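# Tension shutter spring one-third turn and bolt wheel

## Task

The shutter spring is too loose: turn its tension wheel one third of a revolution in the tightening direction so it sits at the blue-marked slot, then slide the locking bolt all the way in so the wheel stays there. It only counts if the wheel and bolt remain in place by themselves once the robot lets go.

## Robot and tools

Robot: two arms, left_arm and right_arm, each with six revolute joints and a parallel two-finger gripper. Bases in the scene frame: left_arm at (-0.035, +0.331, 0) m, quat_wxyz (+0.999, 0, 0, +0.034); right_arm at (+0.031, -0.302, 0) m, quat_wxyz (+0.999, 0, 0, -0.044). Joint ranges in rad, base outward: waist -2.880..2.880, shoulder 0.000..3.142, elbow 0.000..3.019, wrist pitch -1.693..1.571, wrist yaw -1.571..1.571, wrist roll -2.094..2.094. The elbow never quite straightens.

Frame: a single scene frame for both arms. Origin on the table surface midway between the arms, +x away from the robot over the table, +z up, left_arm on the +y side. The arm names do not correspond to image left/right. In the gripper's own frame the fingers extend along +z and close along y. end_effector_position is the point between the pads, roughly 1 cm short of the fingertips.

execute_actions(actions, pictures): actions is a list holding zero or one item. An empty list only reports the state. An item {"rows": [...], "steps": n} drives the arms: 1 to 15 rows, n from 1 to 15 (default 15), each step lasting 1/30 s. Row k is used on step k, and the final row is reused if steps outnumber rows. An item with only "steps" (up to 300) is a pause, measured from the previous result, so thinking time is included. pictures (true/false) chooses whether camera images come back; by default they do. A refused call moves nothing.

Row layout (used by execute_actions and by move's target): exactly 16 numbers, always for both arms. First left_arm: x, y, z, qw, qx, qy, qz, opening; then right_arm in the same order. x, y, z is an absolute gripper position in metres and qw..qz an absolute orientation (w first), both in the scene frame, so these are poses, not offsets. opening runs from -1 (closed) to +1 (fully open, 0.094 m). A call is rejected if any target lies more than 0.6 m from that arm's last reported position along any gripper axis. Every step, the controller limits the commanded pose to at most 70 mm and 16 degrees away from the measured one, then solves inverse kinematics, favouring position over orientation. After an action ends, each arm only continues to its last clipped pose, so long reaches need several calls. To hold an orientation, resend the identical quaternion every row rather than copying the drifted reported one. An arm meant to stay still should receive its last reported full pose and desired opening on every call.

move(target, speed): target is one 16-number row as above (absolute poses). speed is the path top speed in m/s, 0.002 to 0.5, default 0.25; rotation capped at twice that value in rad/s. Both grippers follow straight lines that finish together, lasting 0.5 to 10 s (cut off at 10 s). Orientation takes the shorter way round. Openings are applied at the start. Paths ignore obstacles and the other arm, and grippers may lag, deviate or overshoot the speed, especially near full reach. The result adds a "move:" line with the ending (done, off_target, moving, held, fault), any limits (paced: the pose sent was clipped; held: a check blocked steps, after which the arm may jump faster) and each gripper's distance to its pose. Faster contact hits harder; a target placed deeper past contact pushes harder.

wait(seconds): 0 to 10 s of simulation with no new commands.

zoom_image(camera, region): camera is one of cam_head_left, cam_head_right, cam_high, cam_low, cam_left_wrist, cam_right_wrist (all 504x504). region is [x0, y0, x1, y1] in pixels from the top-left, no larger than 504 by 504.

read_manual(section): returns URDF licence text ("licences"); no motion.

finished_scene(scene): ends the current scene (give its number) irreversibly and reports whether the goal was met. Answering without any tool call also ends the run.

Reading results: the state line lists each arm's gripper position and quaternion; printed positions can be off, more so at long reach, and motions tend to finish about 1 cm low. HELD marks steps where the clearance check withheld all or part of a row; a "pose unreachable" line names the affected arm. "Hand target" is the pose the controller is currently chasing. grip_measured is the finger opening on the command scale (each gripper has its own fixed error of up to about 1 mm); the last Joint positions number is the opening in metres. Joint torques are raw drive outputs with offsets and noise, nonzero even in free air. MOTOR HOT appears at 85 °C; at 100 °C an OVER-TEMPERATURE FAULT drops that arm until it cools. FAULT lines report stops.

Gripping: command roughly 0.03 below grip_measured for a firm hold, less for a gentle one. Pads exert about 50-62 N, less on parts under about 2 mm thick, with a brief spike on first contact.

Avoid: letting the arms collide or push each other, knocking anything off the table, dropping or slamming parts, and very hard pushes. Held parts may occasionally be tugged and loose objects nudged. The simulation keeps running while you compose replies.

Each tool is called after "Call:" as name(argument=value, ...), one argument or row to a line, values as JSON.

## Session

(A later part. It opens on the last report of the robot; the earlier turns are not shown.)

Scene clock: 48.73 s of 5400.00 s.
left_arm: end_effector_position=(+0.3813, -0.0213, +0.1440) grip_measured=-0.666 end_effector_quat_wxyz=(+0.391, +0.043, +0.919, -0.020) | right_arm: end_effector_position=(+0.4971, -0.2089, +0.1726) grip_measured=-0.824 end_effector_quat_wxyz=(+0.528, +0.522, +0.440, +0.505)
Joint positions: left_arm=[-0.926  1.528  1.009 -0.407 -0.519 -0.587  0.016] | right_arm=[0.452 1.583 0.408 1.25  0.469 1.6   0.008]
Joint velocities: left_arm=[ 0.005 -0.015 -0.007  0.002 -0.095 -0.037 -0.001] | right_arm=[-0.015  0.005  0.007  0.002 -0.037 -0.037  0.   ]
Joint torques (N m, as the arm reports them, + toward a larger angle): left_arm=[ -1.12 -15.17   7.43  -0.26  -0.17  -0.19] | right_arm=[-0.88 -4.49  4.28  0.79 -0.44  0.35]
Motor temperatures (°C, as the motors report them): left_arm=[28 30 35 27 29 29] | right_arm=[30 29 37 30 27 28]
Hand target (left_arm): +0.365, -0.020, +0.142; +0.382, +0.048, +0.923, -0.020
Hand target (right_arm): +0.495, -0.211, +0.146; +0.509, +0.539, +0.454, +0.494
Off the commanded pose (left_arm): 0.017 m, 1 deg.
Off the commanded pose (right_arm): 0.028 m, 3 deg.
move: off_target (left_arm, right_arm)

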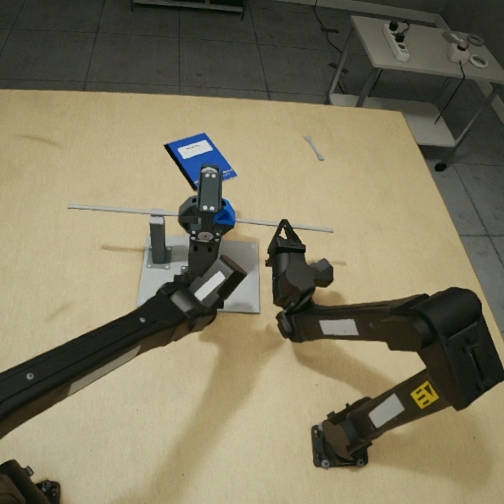

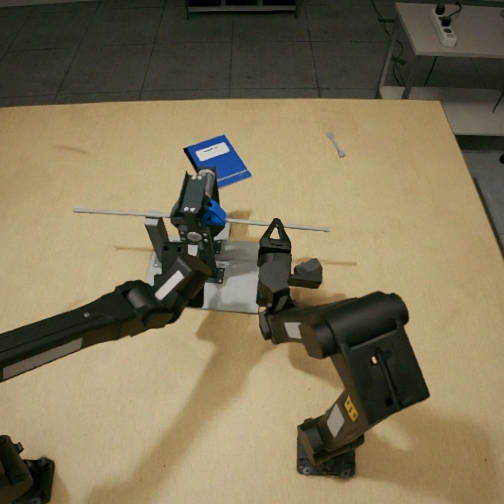

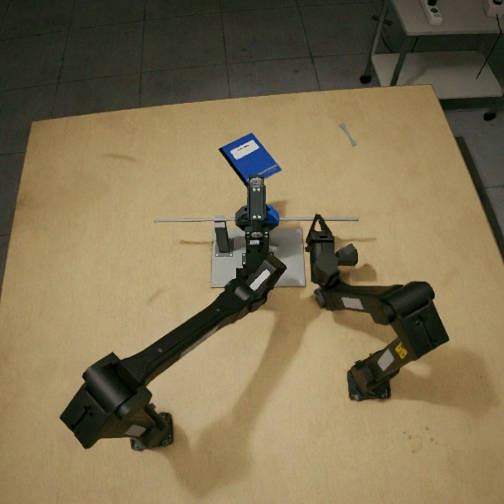

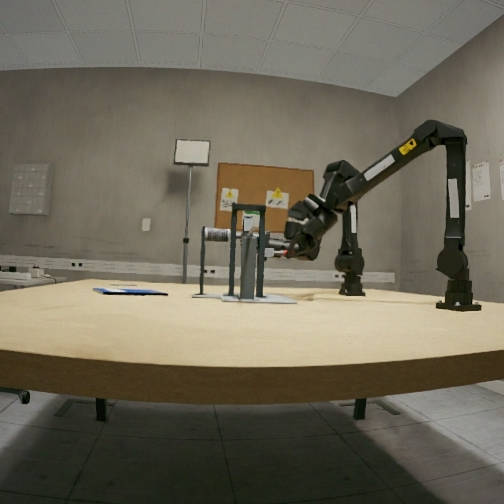

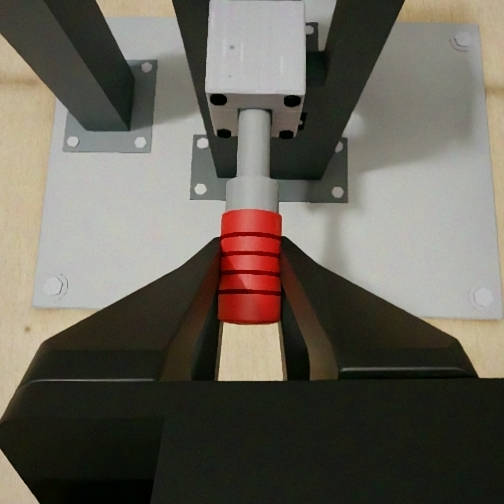

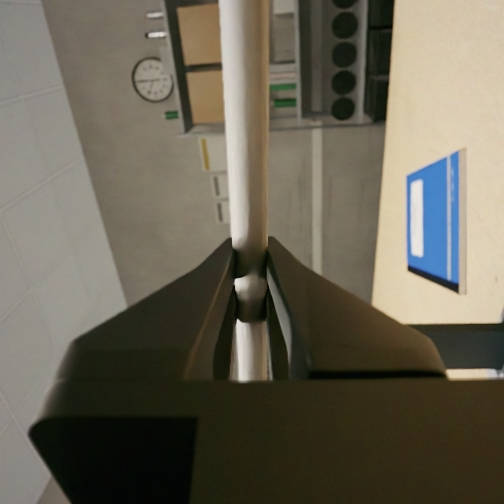

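Call:
move(
  target=[0.35,-0.018,0.19,0.383,0.048,0.924,-0.02,0.5,0.497,-0.21,0.2,0.535,0.52,0.47,0.475,-0.87],
  speed=0.06,
)

Call:
move(
  target=[0.45,0.205,0.195,0.474,-0.474,0.526,-0.526,0.5,0.487,-0.29,0.2,0.535,0.52,0.47,0.475,-0.87],
)

Scene clock: 52.80 s of 5400.00 s.
left_arm: end_effector_position=(+0.3484, -0.0106, +0.1664) grip_measured=+0.498 end_effector_quat_wxyz=(+0.369, +0.056, +0.928, -0.004) | right_arm: end_effector_position=(+0.4919, -0.2100, +0.1916) grip_measured=-0.824 end_effector_quat_wxyz=(+0.537, +0.512, +0.481, +0.467)
Joint positions: left_arm=[-0.964  1.442  1.008 -0.569 -0.528 -0.619  0.07 ] | right_arm=[0.452 1.434 0.408 1.04  0.464 1.526 0.008]
Joint velocities: left_arm=[-0.015  0.005 -0.012  0.007  0.022 -0.066 -0.001] | right_arm=[-0.005 -0.005  0.012 -0.012  0.037 -0.007  0.001]
Joint torques (N m, as the arm reports them, + toward a larger angle): left_arm=[ -0.11 -14.2   12.03   0.25  -0.38  -0.11] | right_arm=[-0.4  -7.86  8.44  0.56  0.16  0.25]
Motor temperatures (°C, as the motors report them): left_arm=[28 31 34 27 29 29] | right_arm=[30 29 36 30 27 28]
Hand target (left_arm): +0.349, -0.018, +0.190; +0.382, +0.048, +0.923, -0.020
Hand target (right_arm): +0.497, -0.210, +0.199; +0.534, +0.519, +0.469, +0.475
Off the commanded pose (left_arm): 0.025 m, 3 deg.
Off the commanded pose (right_arm): 0.010 m, 2 deg.
move: off_target (left_arm)

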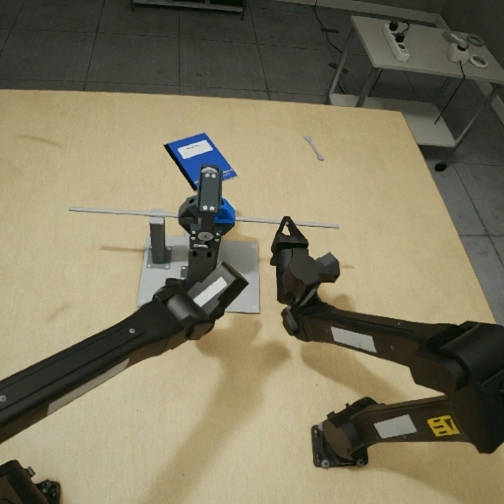

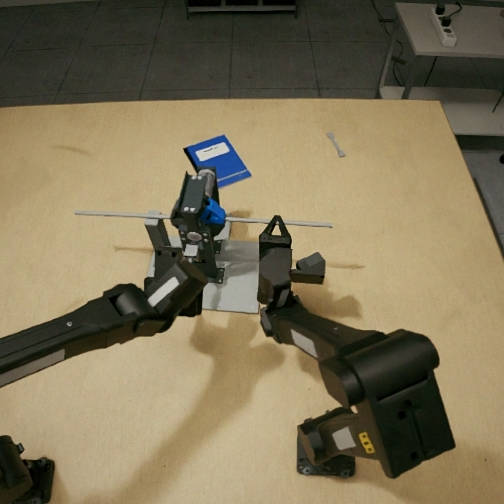

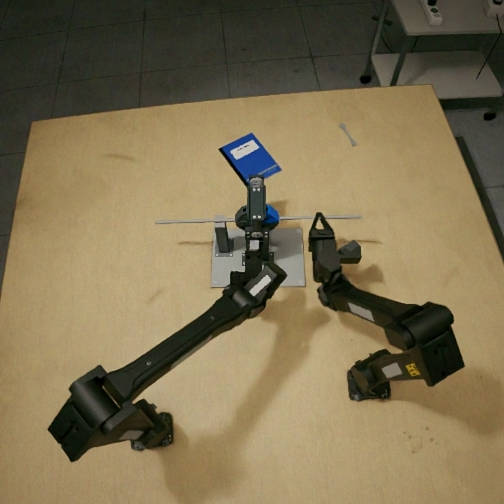

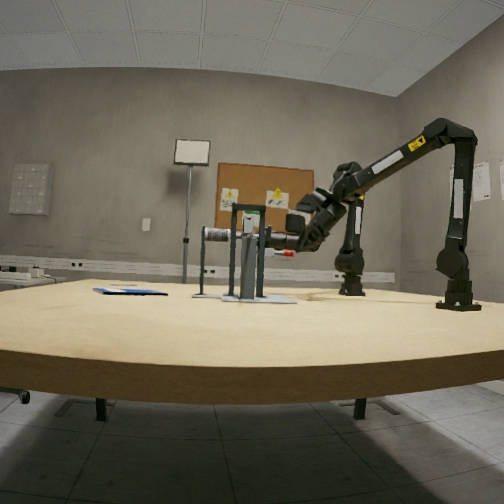

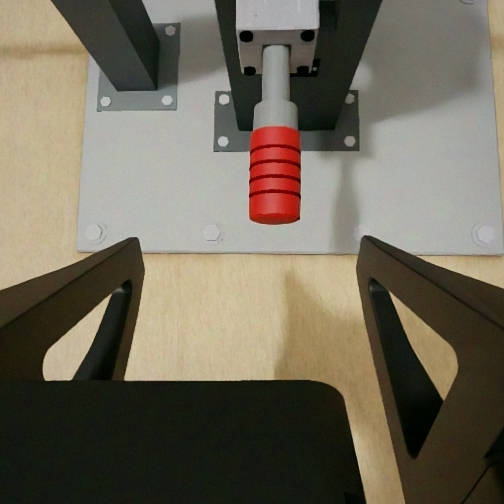

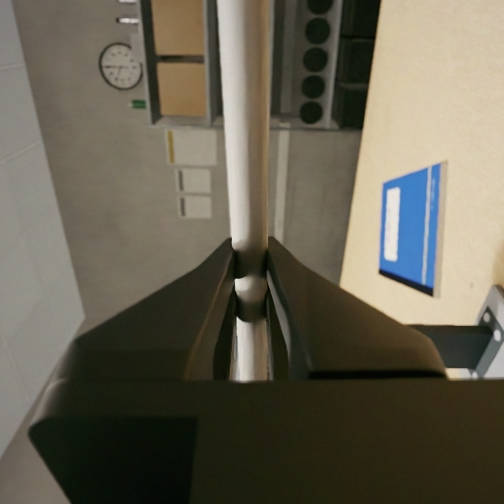

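Scene clock: 56.83 s of 5400.00 s.
left_arm: end_effector_position=(+0.4525, +0.2049, +0.2021) grip_measured=+0.498 end_effector_quat_wxyz=(+0.481, -0.463, +0.531, -0.521) | right_arm: end_effector_position=(+0.4854, -0.2848, +0.1910) grip_measured=-0.824 end_effector_quat_wxyz=(+0.530, +0.520, +0.478, +0.469)
Joint positions: left_arm=[-0.395  1.45   0.484  0.973 -0.219 -1.541  0.07 ] | right_arm=[0.214 1.362 0.346 1.018 0.228 1.551 0.008]
Joint velocities: left_arm=[ 0.015  0.015  0.002  0.002 -0.037  0.022  0.001] | right_arm=[-0.015  0.005 -0.002 -0.002  0.007 -0.022 -0.   ]
Joint torques (N m, as the arm reports them, + toward a larger angle): left_arm=[ 0.85 -7.58  6.91  2.23 -0.04 -0.03] | right_arm=[-1.4  -7.73  7.44  0.98 -0.21  0.15]
Motor temperatures (°C, as the motors report them): left_arm=[28 31 34 27 29 29] | right_arm=[30 29 36 30 27 28]
Hand target (left_arm): +0.454, +0.208, +0.197; +0.481, -0.469, +0.525, -0.523
Hand target (right_arm): +0.487, -0.289, +0.200; +0.532, +0.522, +0.468, +0.476
Off the commanded pose (left_arm): 0.007 m, 2 deg.
Off the commanded pose (right_arm): 0.010 m, 1 deg.
move: done

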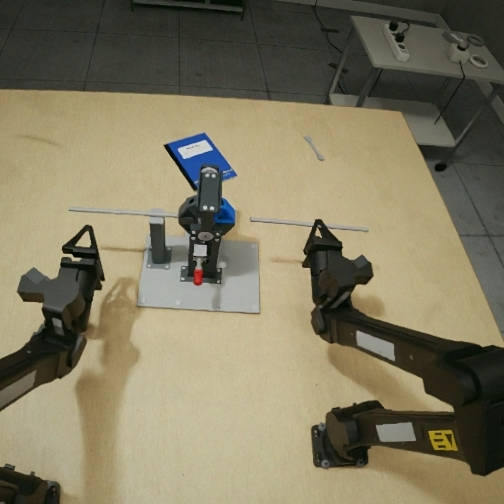

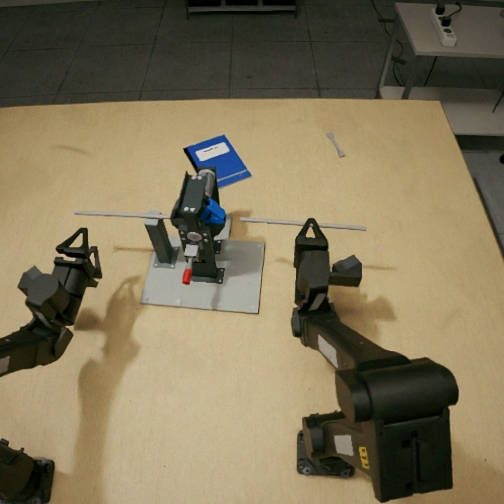

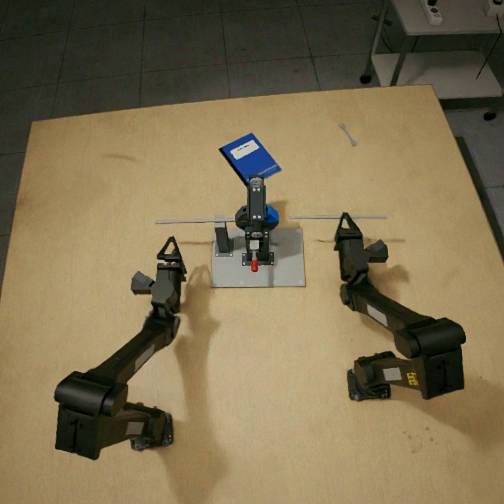

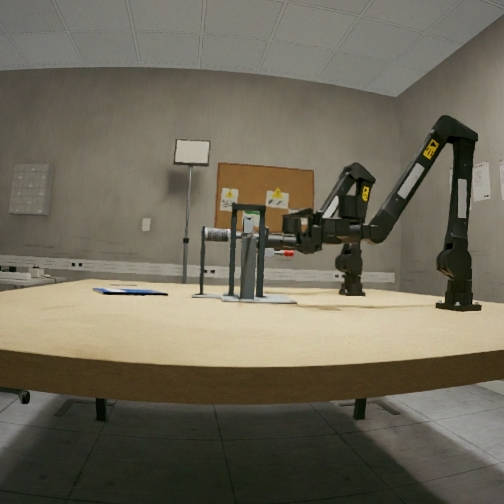

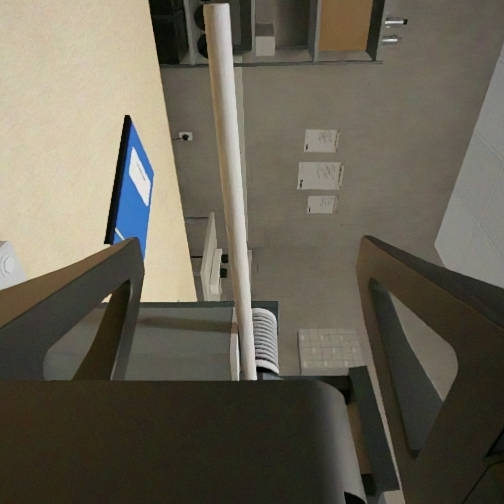

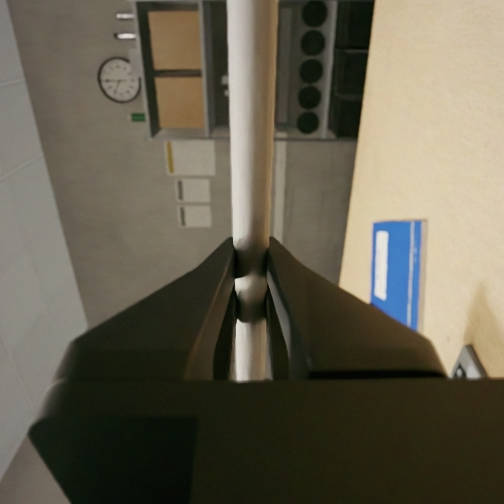

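Call:
move(
  target=[0.542,0.195,0.2,0.474,-0.474,0.526,-0.526,0.5,0.495,-0.23,0.44,0.686,0.248,0.663,0.178,-0.87],
)

Call:
move(
  target=[0.542,0.195,0.2,0.474,-0.474,0.526,-0.526,-0.87,0.495,-0.23,0.44,0.686,0.248,0.663,0.178,-0.87],
)

Scene clock: 61.97 s of 5400.00 s.
left_arm: end_effector_position=(+0.5254, +0.1940, +0.1935) grip_measured=+0.498 end_effector_quat_wxyz=(+0.473, -0.471, +0.532, -0.521) | right_arm: end_effector_position=(+0.5001, -0.2337, +0.3992) grip_measured=-0.823 end_effector_quat_wxyz=(+0.669, +0.251, +0.680, +0.165)
Joint positions: left_arm=[-0.362  1.622  0.679  0.933 -0.184 -1.56   0.07 ] | right_arm=[0.376 0.962 0.783 0.124 0.399 0.617 0.008]
Joint velocities: left_arm=[-0.005 -0.005  0.012 -0.002 -0.022 -0.022  0.001] | right_arm=[ 0.005 -0.015 -0.007  0.007 -0.007 -0.022  0.001]
Joint torques (N m, as the arm reports them, + toward a larger angle): left_arm=[  1.05 -10.27  11.18   0.89   0.19  -0.04] | right_arm=[ 0.73 -6.37 16.31  0.95  0.08 -0.02]
Motor temperatures (°C, as the motors report them): left_arm=[28 30 34 27 29 29] | right_arm=[30 29 38 30 27 28]
Hand target (left_arm): +0.541, +0.194, +0.199; +0.474, -0.473, +0.525, -0.525
Hand target (right_arm): +0.500, -0.229, +0.437; +0.686, +0.246, +0.662, +0.176
Off the commanded pose (left_arm): 0.018 m, 1 deg.
Off the commanded pose (right_arm): 0.041 m, 3 deg.
move: off_target (left_arm, right_arm)

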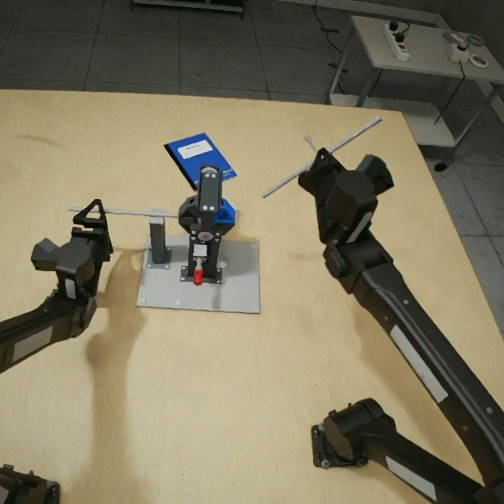

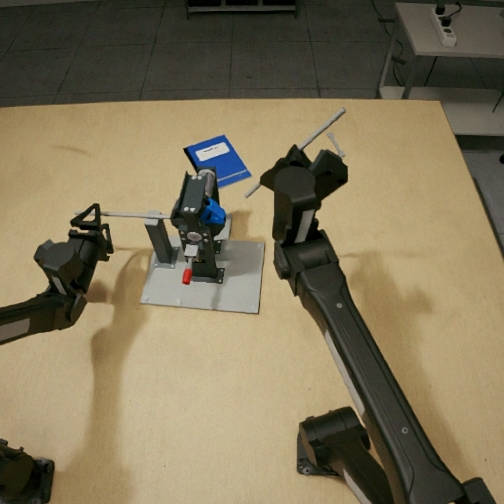

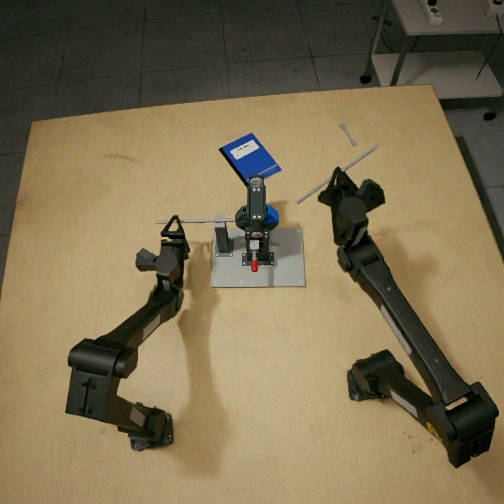

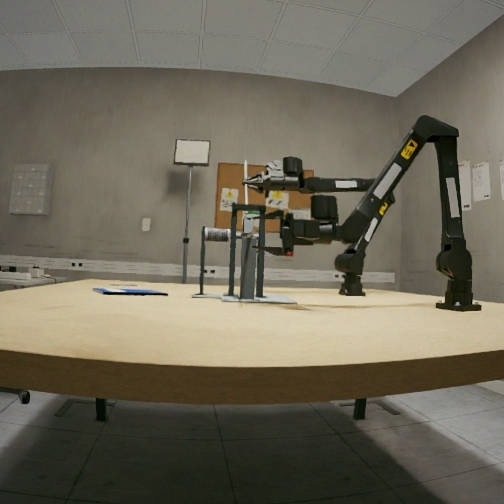

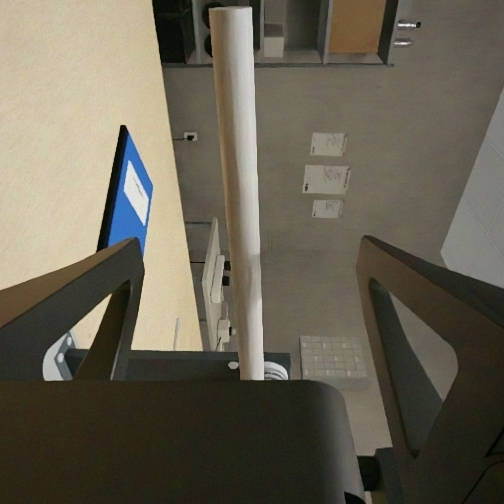

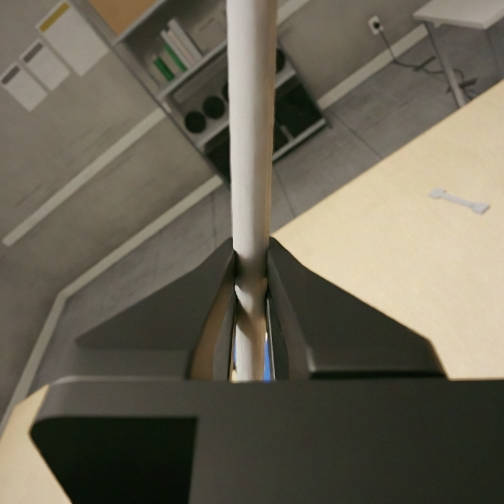

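Scene clock: 62.77 s of 5400.00 s.
left_arm: end_effector_position=(+0.5256, +0.1950, +0.1918) grip_measured=-0.868 end_effector_quat_wxyz=(+0.472, -0.472, +0.533, -0.520) | right_arm: end_effector_position=(+0.4957, -0.2354, +0.3975) grip_measured=-0.823 end_effector_quat_wxyz=(+0.667, +0.252, +0.683, +0.162)
Joint positions: left_arm=[-0.36   1.623  0.679  0.929 -0.183 -1.561  0.006] | right_arm=[0.376 0.948 0.776 0.108 0.401 0.617 0.008]
Joint velocities: left_arm=[-0.005  0.015 -0.007  0.002  0.022 -0.081  0.   ] | right_arm=[-0.005 -0.005 -0.012 -0.012  0.037 -0.022  0.   ]
Joint torques (N m, as the arm reports them, + toward a larger angle): left_arm=[  1.14 -10.74  11.31   0.88   0.19  -0.03] | right_arm=[ 0.86 -5.76 16.68  0.95  0.1   0.  ]
Motor temperatures (°C, as the motors report them): left_arm=[28 30 34 27 29 29] | right_arm=[30 29 38 30 27 28]
Hand target (left_arm): +0.541, +0.195, +0.200; +0.474, -0.473, +0.525, -0.525
Hand target (right_arm): +0.494, -0.230, +0.439; +0.685, +0.248, +0.662, +0.177
Off the commanded pose (left_arm): 0.018 m, 1 deg.
Off the commanded pose (right_arm): 0.043 m, 4 deg.
move: off_target (left_arm, right_arm)

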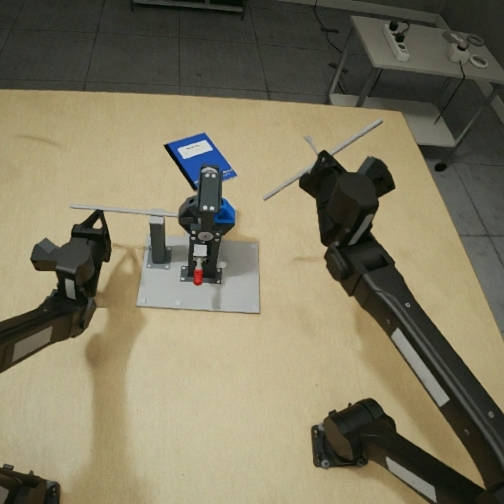

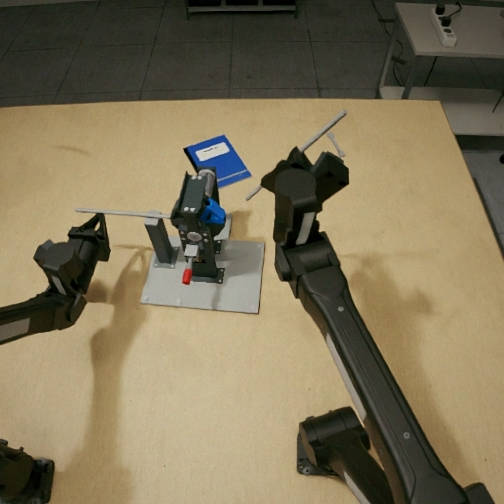

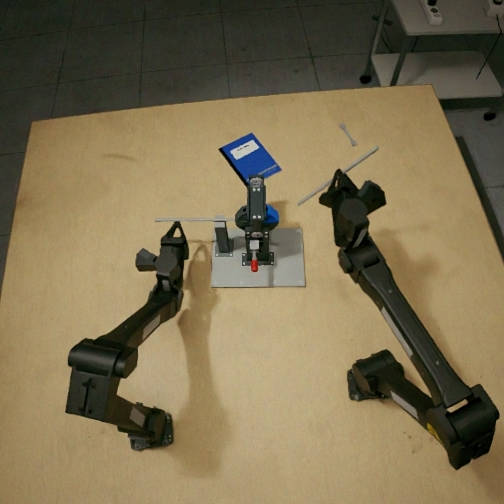

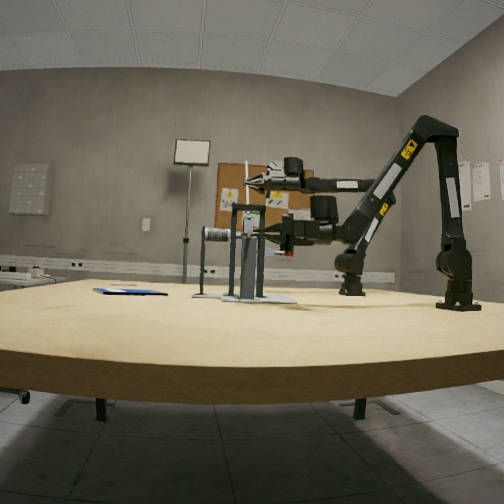

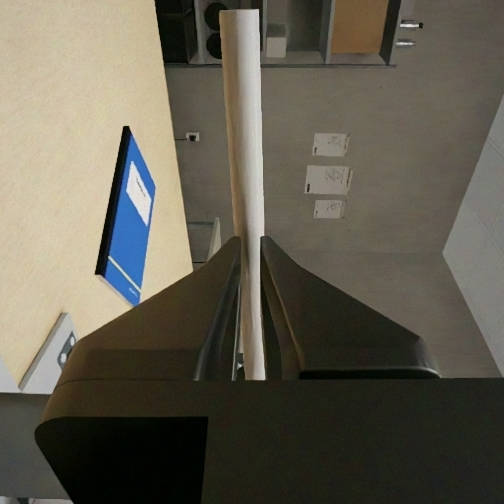

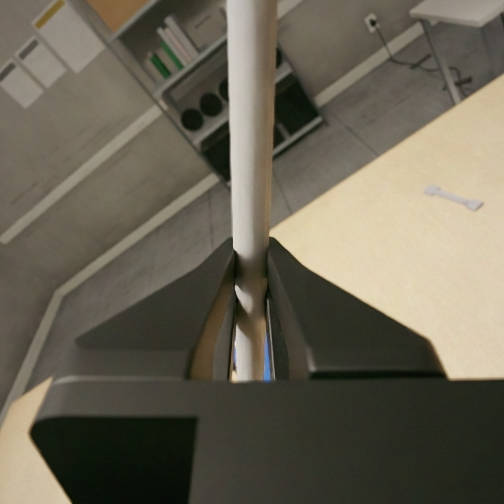

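Call:
move(
  target=[0.566,0.193,0.2,0.462,-0.486,0.513,-0.539,-0.3,0.495,-0.23,0.44,0.686,0.248,0.663,0.178,-0.87],
  speed=0.05,
)

Call:
move(
  target=[0.566,0.193,0.2,0.462,-0.486,0.513,-0.539,-0.9,0.495,-0.23,0.44,0.686,0.248,0.663,0.178,-0.87],
)

Scene clock: 66.37 s of 5400.00 s.
left_arm: end_effector_position=(+0.5494, +0.1923, +0.1953) grip_measured=-0.302 end_effector_quat_wxyz=(+0.461, -0.483, +0.519, -0.534) | right_arm: end_effector_position=(+0.4954, -0.2355, +0.3939) grip_measured=-0.823 end_effector_quat_wxyz=(+0.665, +0.251, +0.685, +0.161)
Joint positions: left_arm=[-0.35   1.668  0.746  0.918 -0.173 -1.608  0.033] | right_arm=[0.376 0.948 0.771 0.108 0.401 0.617 0.008]
Joint velocities: left_arm=[-0.005 -0.005  0.002 -0.002  0.022 -0.066  0.   ] | right_arm=[-0.005 -0.005 -0.007 -0.007  0.037  0.066  0.   ]
Joint torques (N m, as the arm reports them, + toward a larger angle): left_arm=[  1.16 -11.21  11.38   0.88   0.19  -0.01] | right_arm=[ 0.79 -5.97 17.06  0.9   0.11  0.  ]
Motor temperatures (°C, as the motors report them): left_arm=[28 30 34 27 29 29] | right_arm=[30 29 41 30 27 28]
Hand target (left_arm): +0.565, +0.193, +0.200; +0.462, -0.485, +0.512, -0.538
Hand target (right_arm): +0.494, -0.231, +0.439; +0.685, +0.248, +0.661, +0.178
Off the commanded pose (left_arm): 0.017 m, 1 deg.
Off the commanded pose (right_arm): 0.046 m, 4 deg.
move: off_target (left_arm, right_arm)

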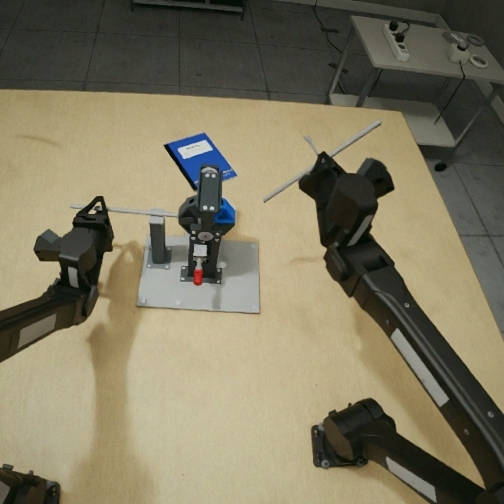

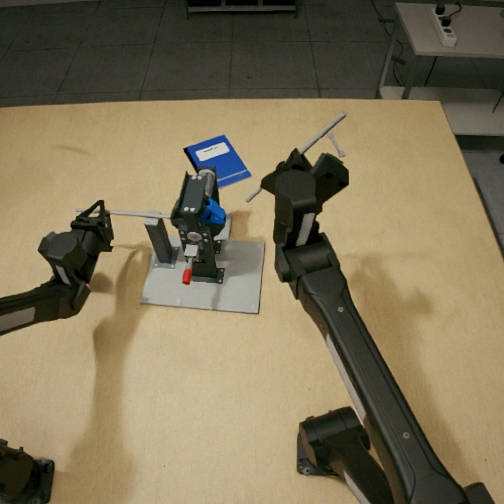

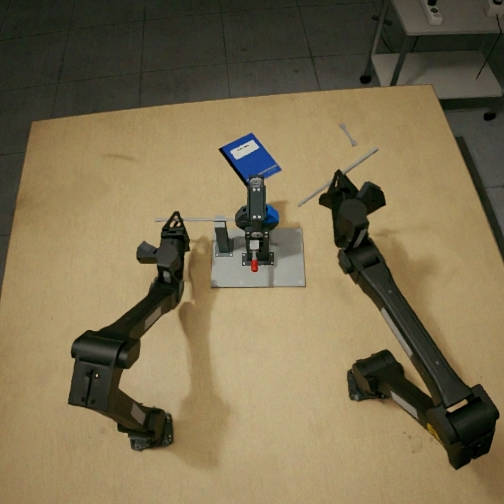

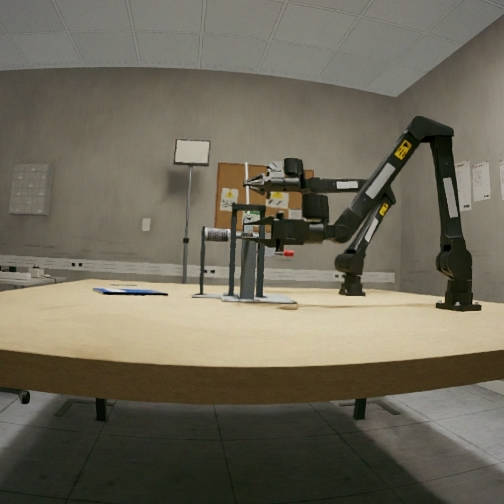

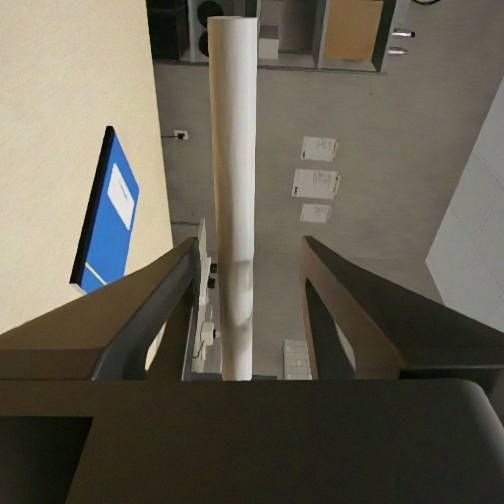

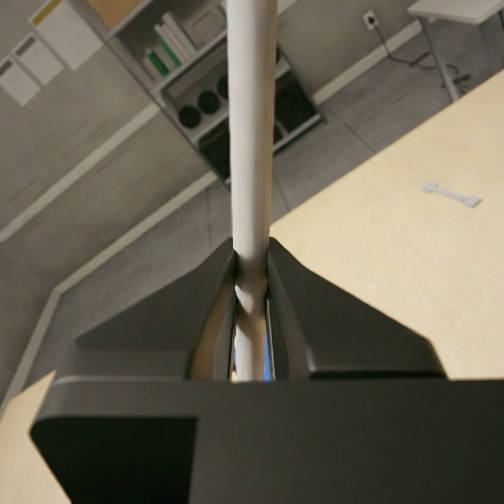

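Scene clock: 67.20 s of 5400.00 s.
left_arm: end_effector_position=(+0.5484, +0.1924, +0.1910) grip_measured=-0.831 end_effector_quat_wxyz=(+0.459, -0.484, +0.523, -0.531) | right_arm: end_effector_position=(+0.4956, -0.2354, +0.3940) grip_measured=-0.823 end_effector_quat_wxyz=(+0.665, +0.251, +0.685, +0.161)
Joint positions: left_arm=[-0.35   1.67   0.742  0.913 -0.172 -1.607  0.008] | right_arm=[0.376 0.949 0.771 0.108 0.401 0.617 0.008]
Joint velocities: left_arm=[-0.015 -0.015  0.007 -0.022 -0.007  0.051 -0.001] | right_arm=[-0.015 -0.005 -0.002  0.007 -0.022 -0.022  0.   ]
Joint torques (N m, as the arm reports them, + toward a larger angle): left_arm=[  1.12 -11.34  11.62   1.05   0.18  -0.06] | right_arm=[ 0.74 -5.72 17.02  0.95  0.1   0.01]
Motor temperatures (°C, as the motors report them): left_arm=[28 30 35 27 29 29] | right_arm=[30 29 41 30 27 28]
Hand target (left_arm): +0.565, +0.193, +0.200; +0.461, -0.485, +0.512, -0.538
Hand target (right_arm): +0.494, -0.230, +0.439; +0.685, +0.248, +0.662, +0.177
Off the commanded pose (left_arm): 0.020 m, 1 deg.
Off the commanded pose (right_arm): 0.046 m, 4 deg.
move: off_target (left_arm, right_arm)

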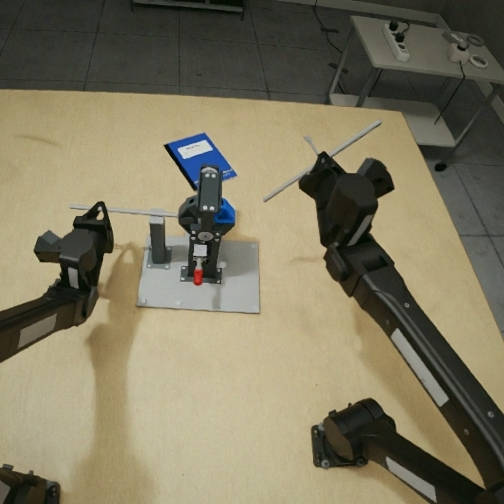

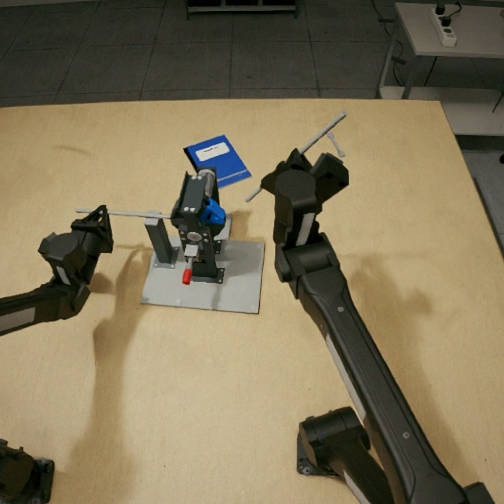

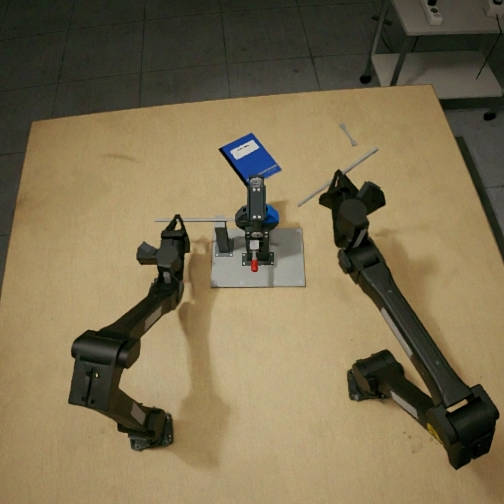

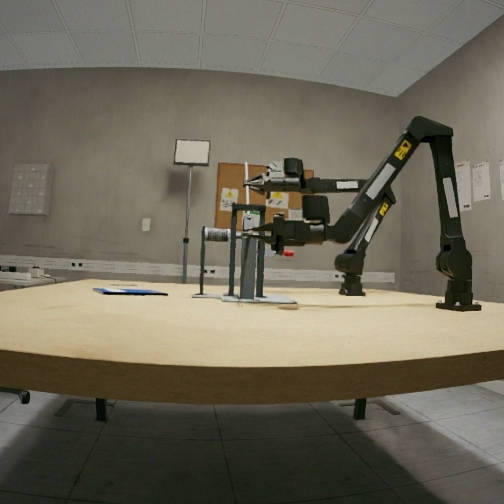

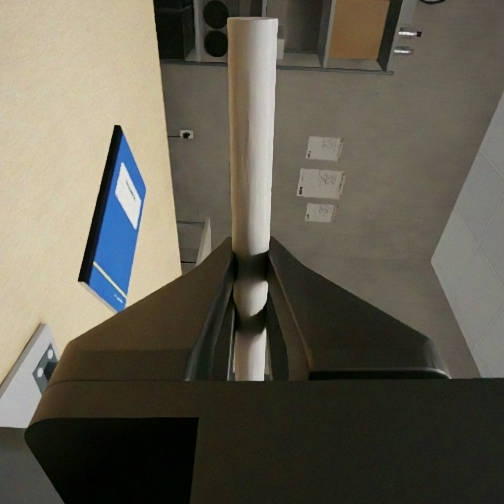

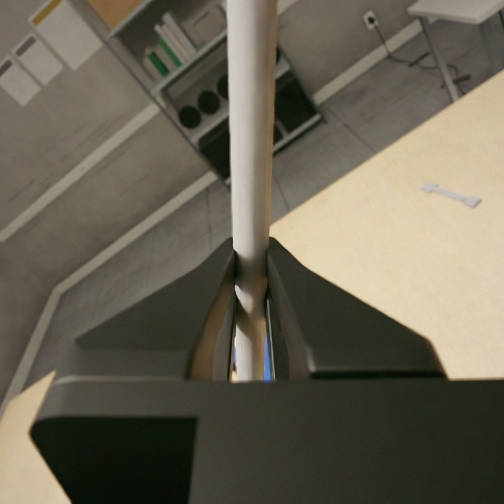

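Call:
move(
  target=[0.54,0.139,0.375,0.625,-0.266,0.656,-0.332,-0.9,0.495,-0.23,0.44,0.686,0.248,0.663,0.178,-0.87],
  speed=0.12,
)

Call:
move(
  target=[0.528,0.035,0.44,0.687,-0.099,0.701,-0.171,-0.9,0.495,-0.23,0.44,0.686,0.248,0.663,0.178,-0.87],
  speed=0.12,
)

Scene clock: 73.27 s of 5400.00 s.
left_arm: end_effector_position=(+0.5378, +0.1623, +0.3180) grip_measured=-0.828 end_effector_quat_wxyz=(+0.588, -0.331, +0.658, -0.335) | right_arm: end_effector_position=(+0.4955, -0.2355, +0.3942) grip_measured=-0.823 end_effector_quat_wxyz=(+0.665, +0.251, +0.685, +0.161)
Joint positions: left_arm=[-0.446  1.389  0.91   0.39  -0.325 -1.012  0.008] | right_arm=[0.376 0.949 0.771 0.108 0.401 0.617 0.008]
Joint velocities: left_arm=[-0.005 -0.005  0.002  0.002 -0.007 -0.022 -0.   ] | right_arm=[-0.005  0.005 -0.002  0.002 -0.037  0.037  0.   ]
Joint torques (N m, as the arm reports them, + toward a larger angle): left_arm=[ -1.88 -14.43  16.21   0.82   0.47   1.2 ] | right_arm=[ 0.95 -6.17 17.11  0.96  0.11  0.01]
Motor temperatures (°C, as the motors report them): left_arm=[28 31 36 27 29 29] | right_arm=[30 29 45 30 27 28]
Hand target (left_arm): +0.535, +0.140, +0.376; +0.625, -0.270, +0.652, -0.333
Hand target (right_arm): +0.494, -0.231, +0.439; +0.685, +0.248, +0.662, +0.177
Off the commanded pose (left_arm): 0.062 m, 9 deg.
Off the commanded pose (right_arm): 0.046 m, 4 deg.
move: off_target (left_arm, right_arm)

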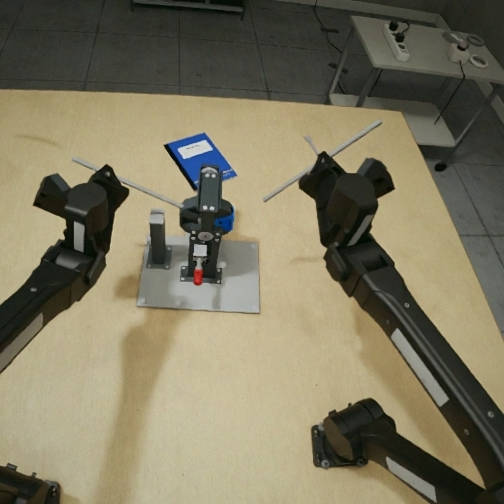

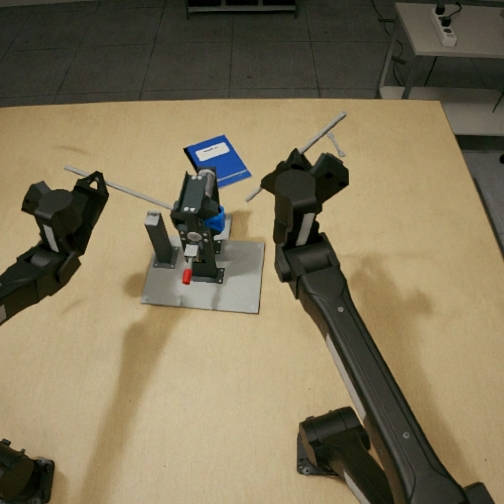

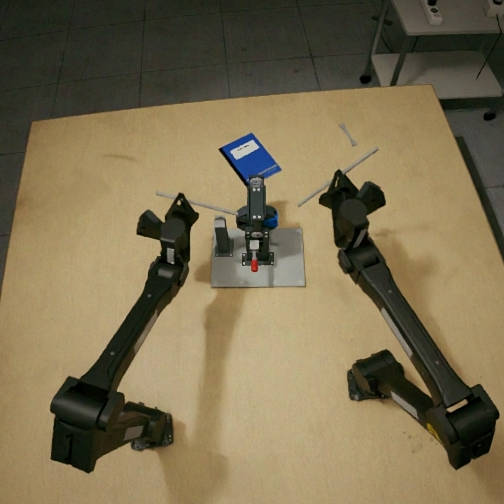

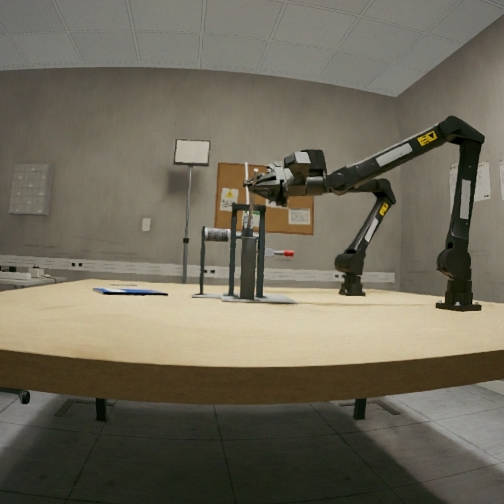

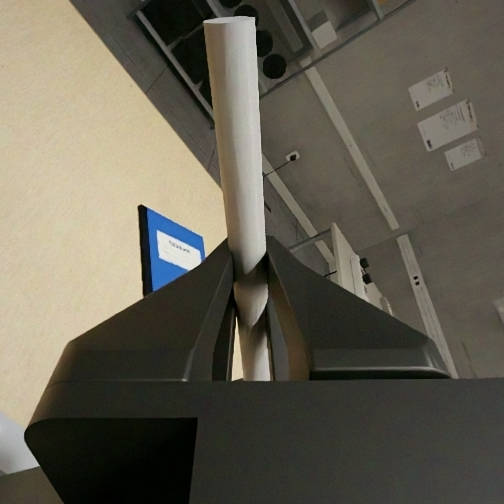

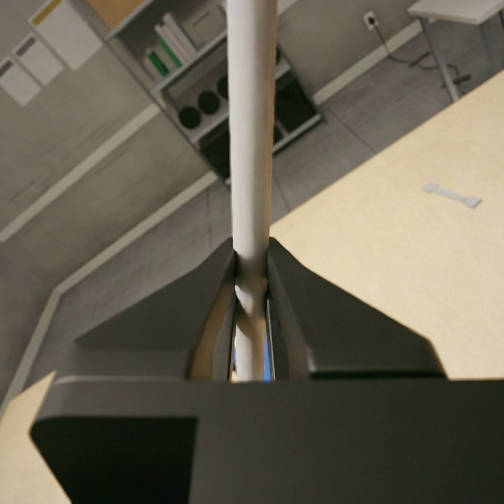

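Scene clock: 76.17 s of 5400.00 s.
left_arm: end_effector_position=(+0.5250, +0.0713, +0.4083) grip_measured=-0.824 end_effector_quat_wxyz=(+0.674, -0.149, +0.703, -0.170) | right_arm: end_effector_position=(+0.4956, -0.2355, +0.3944) grip_measured=-0.823 end_effector_quat_wxyz=(+0.665, +0.251, +0.685, +0.161)
Joint positions: left_arm=[-0.644  1.391  1.131  0.22  -0.538 -0.476  0.008] | right_arm=[0.376 0.949 0.772 0.108 0.401 0.617 0.008]
Joint velocities: left_arm=[ 0.005 -0.015 -0.012  0.007 -0.051  0.037 -0.   ] | right_arm=[-0.005  0.005  0.002 -0.012  0.007 -0.037  0.   ]
Joint torques (N m, as the arm reports them, + toward a larger angle): left_arm=[ -2.91 -11.03  17.33   0.68   0.66   0.77] | right_arm=[ 0.82 -6.25 17.05  0.97  0.11  0.01]
Motor temperatures (°C, as the motors report them): left_arm=[28 31 37 27 29 30] | right_arm=[30 29 46 30 27 28]
Hand target (left_arm): +0.521, +0.036, +0.439; +0.687, -0.102, +0.699, -0.173
Hand target (right_arm): +0.494, -0.230, +0.439; +0.685, +0.248, +0.661, +0.177
Off the commanded pose (left_arm): 0.048 m, 6 deg.
Off the commanded pose (right_arm): 0.046 m, 4 deg.
move: off_target (left_arm, right_arm)

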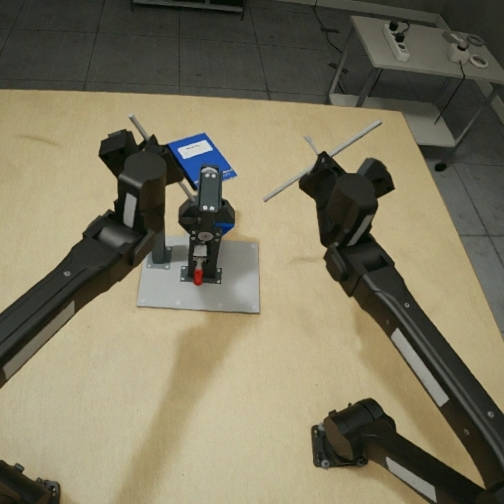

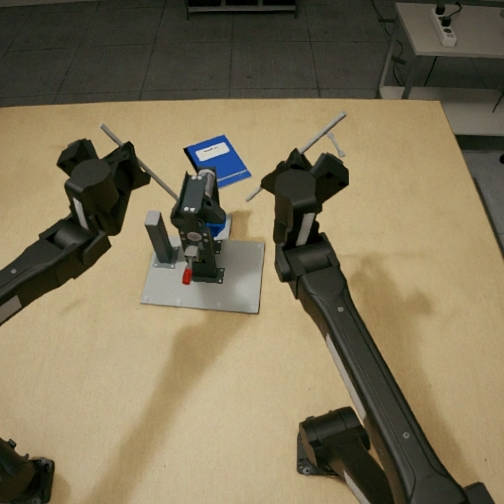

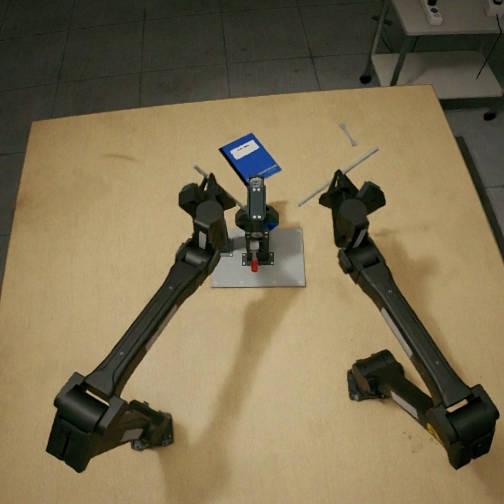

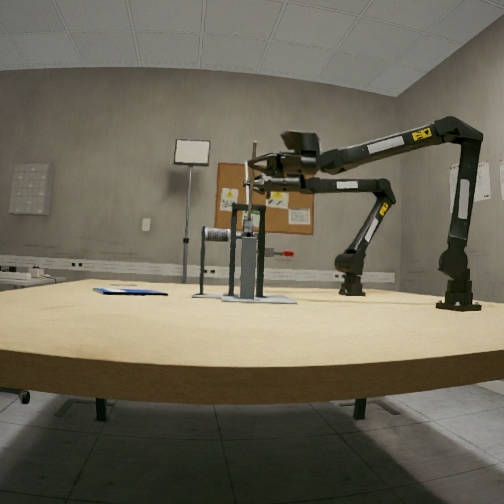

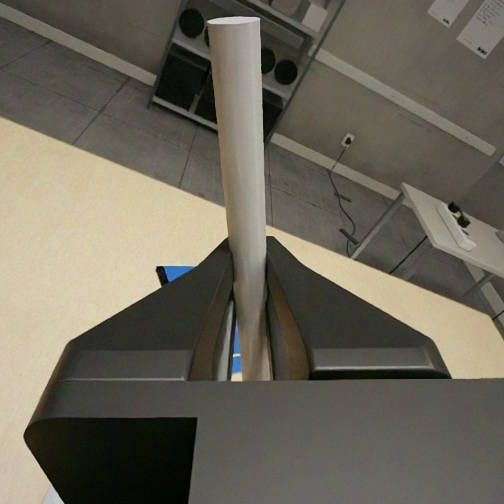

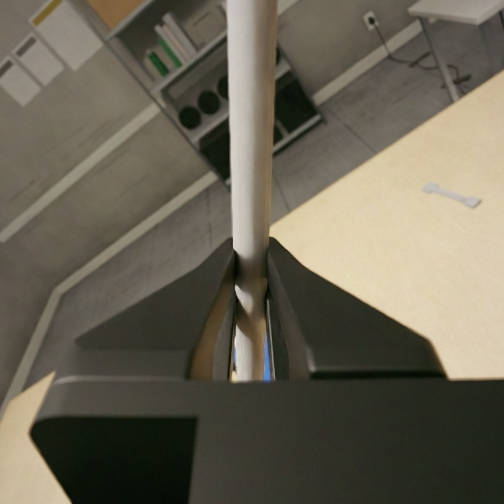

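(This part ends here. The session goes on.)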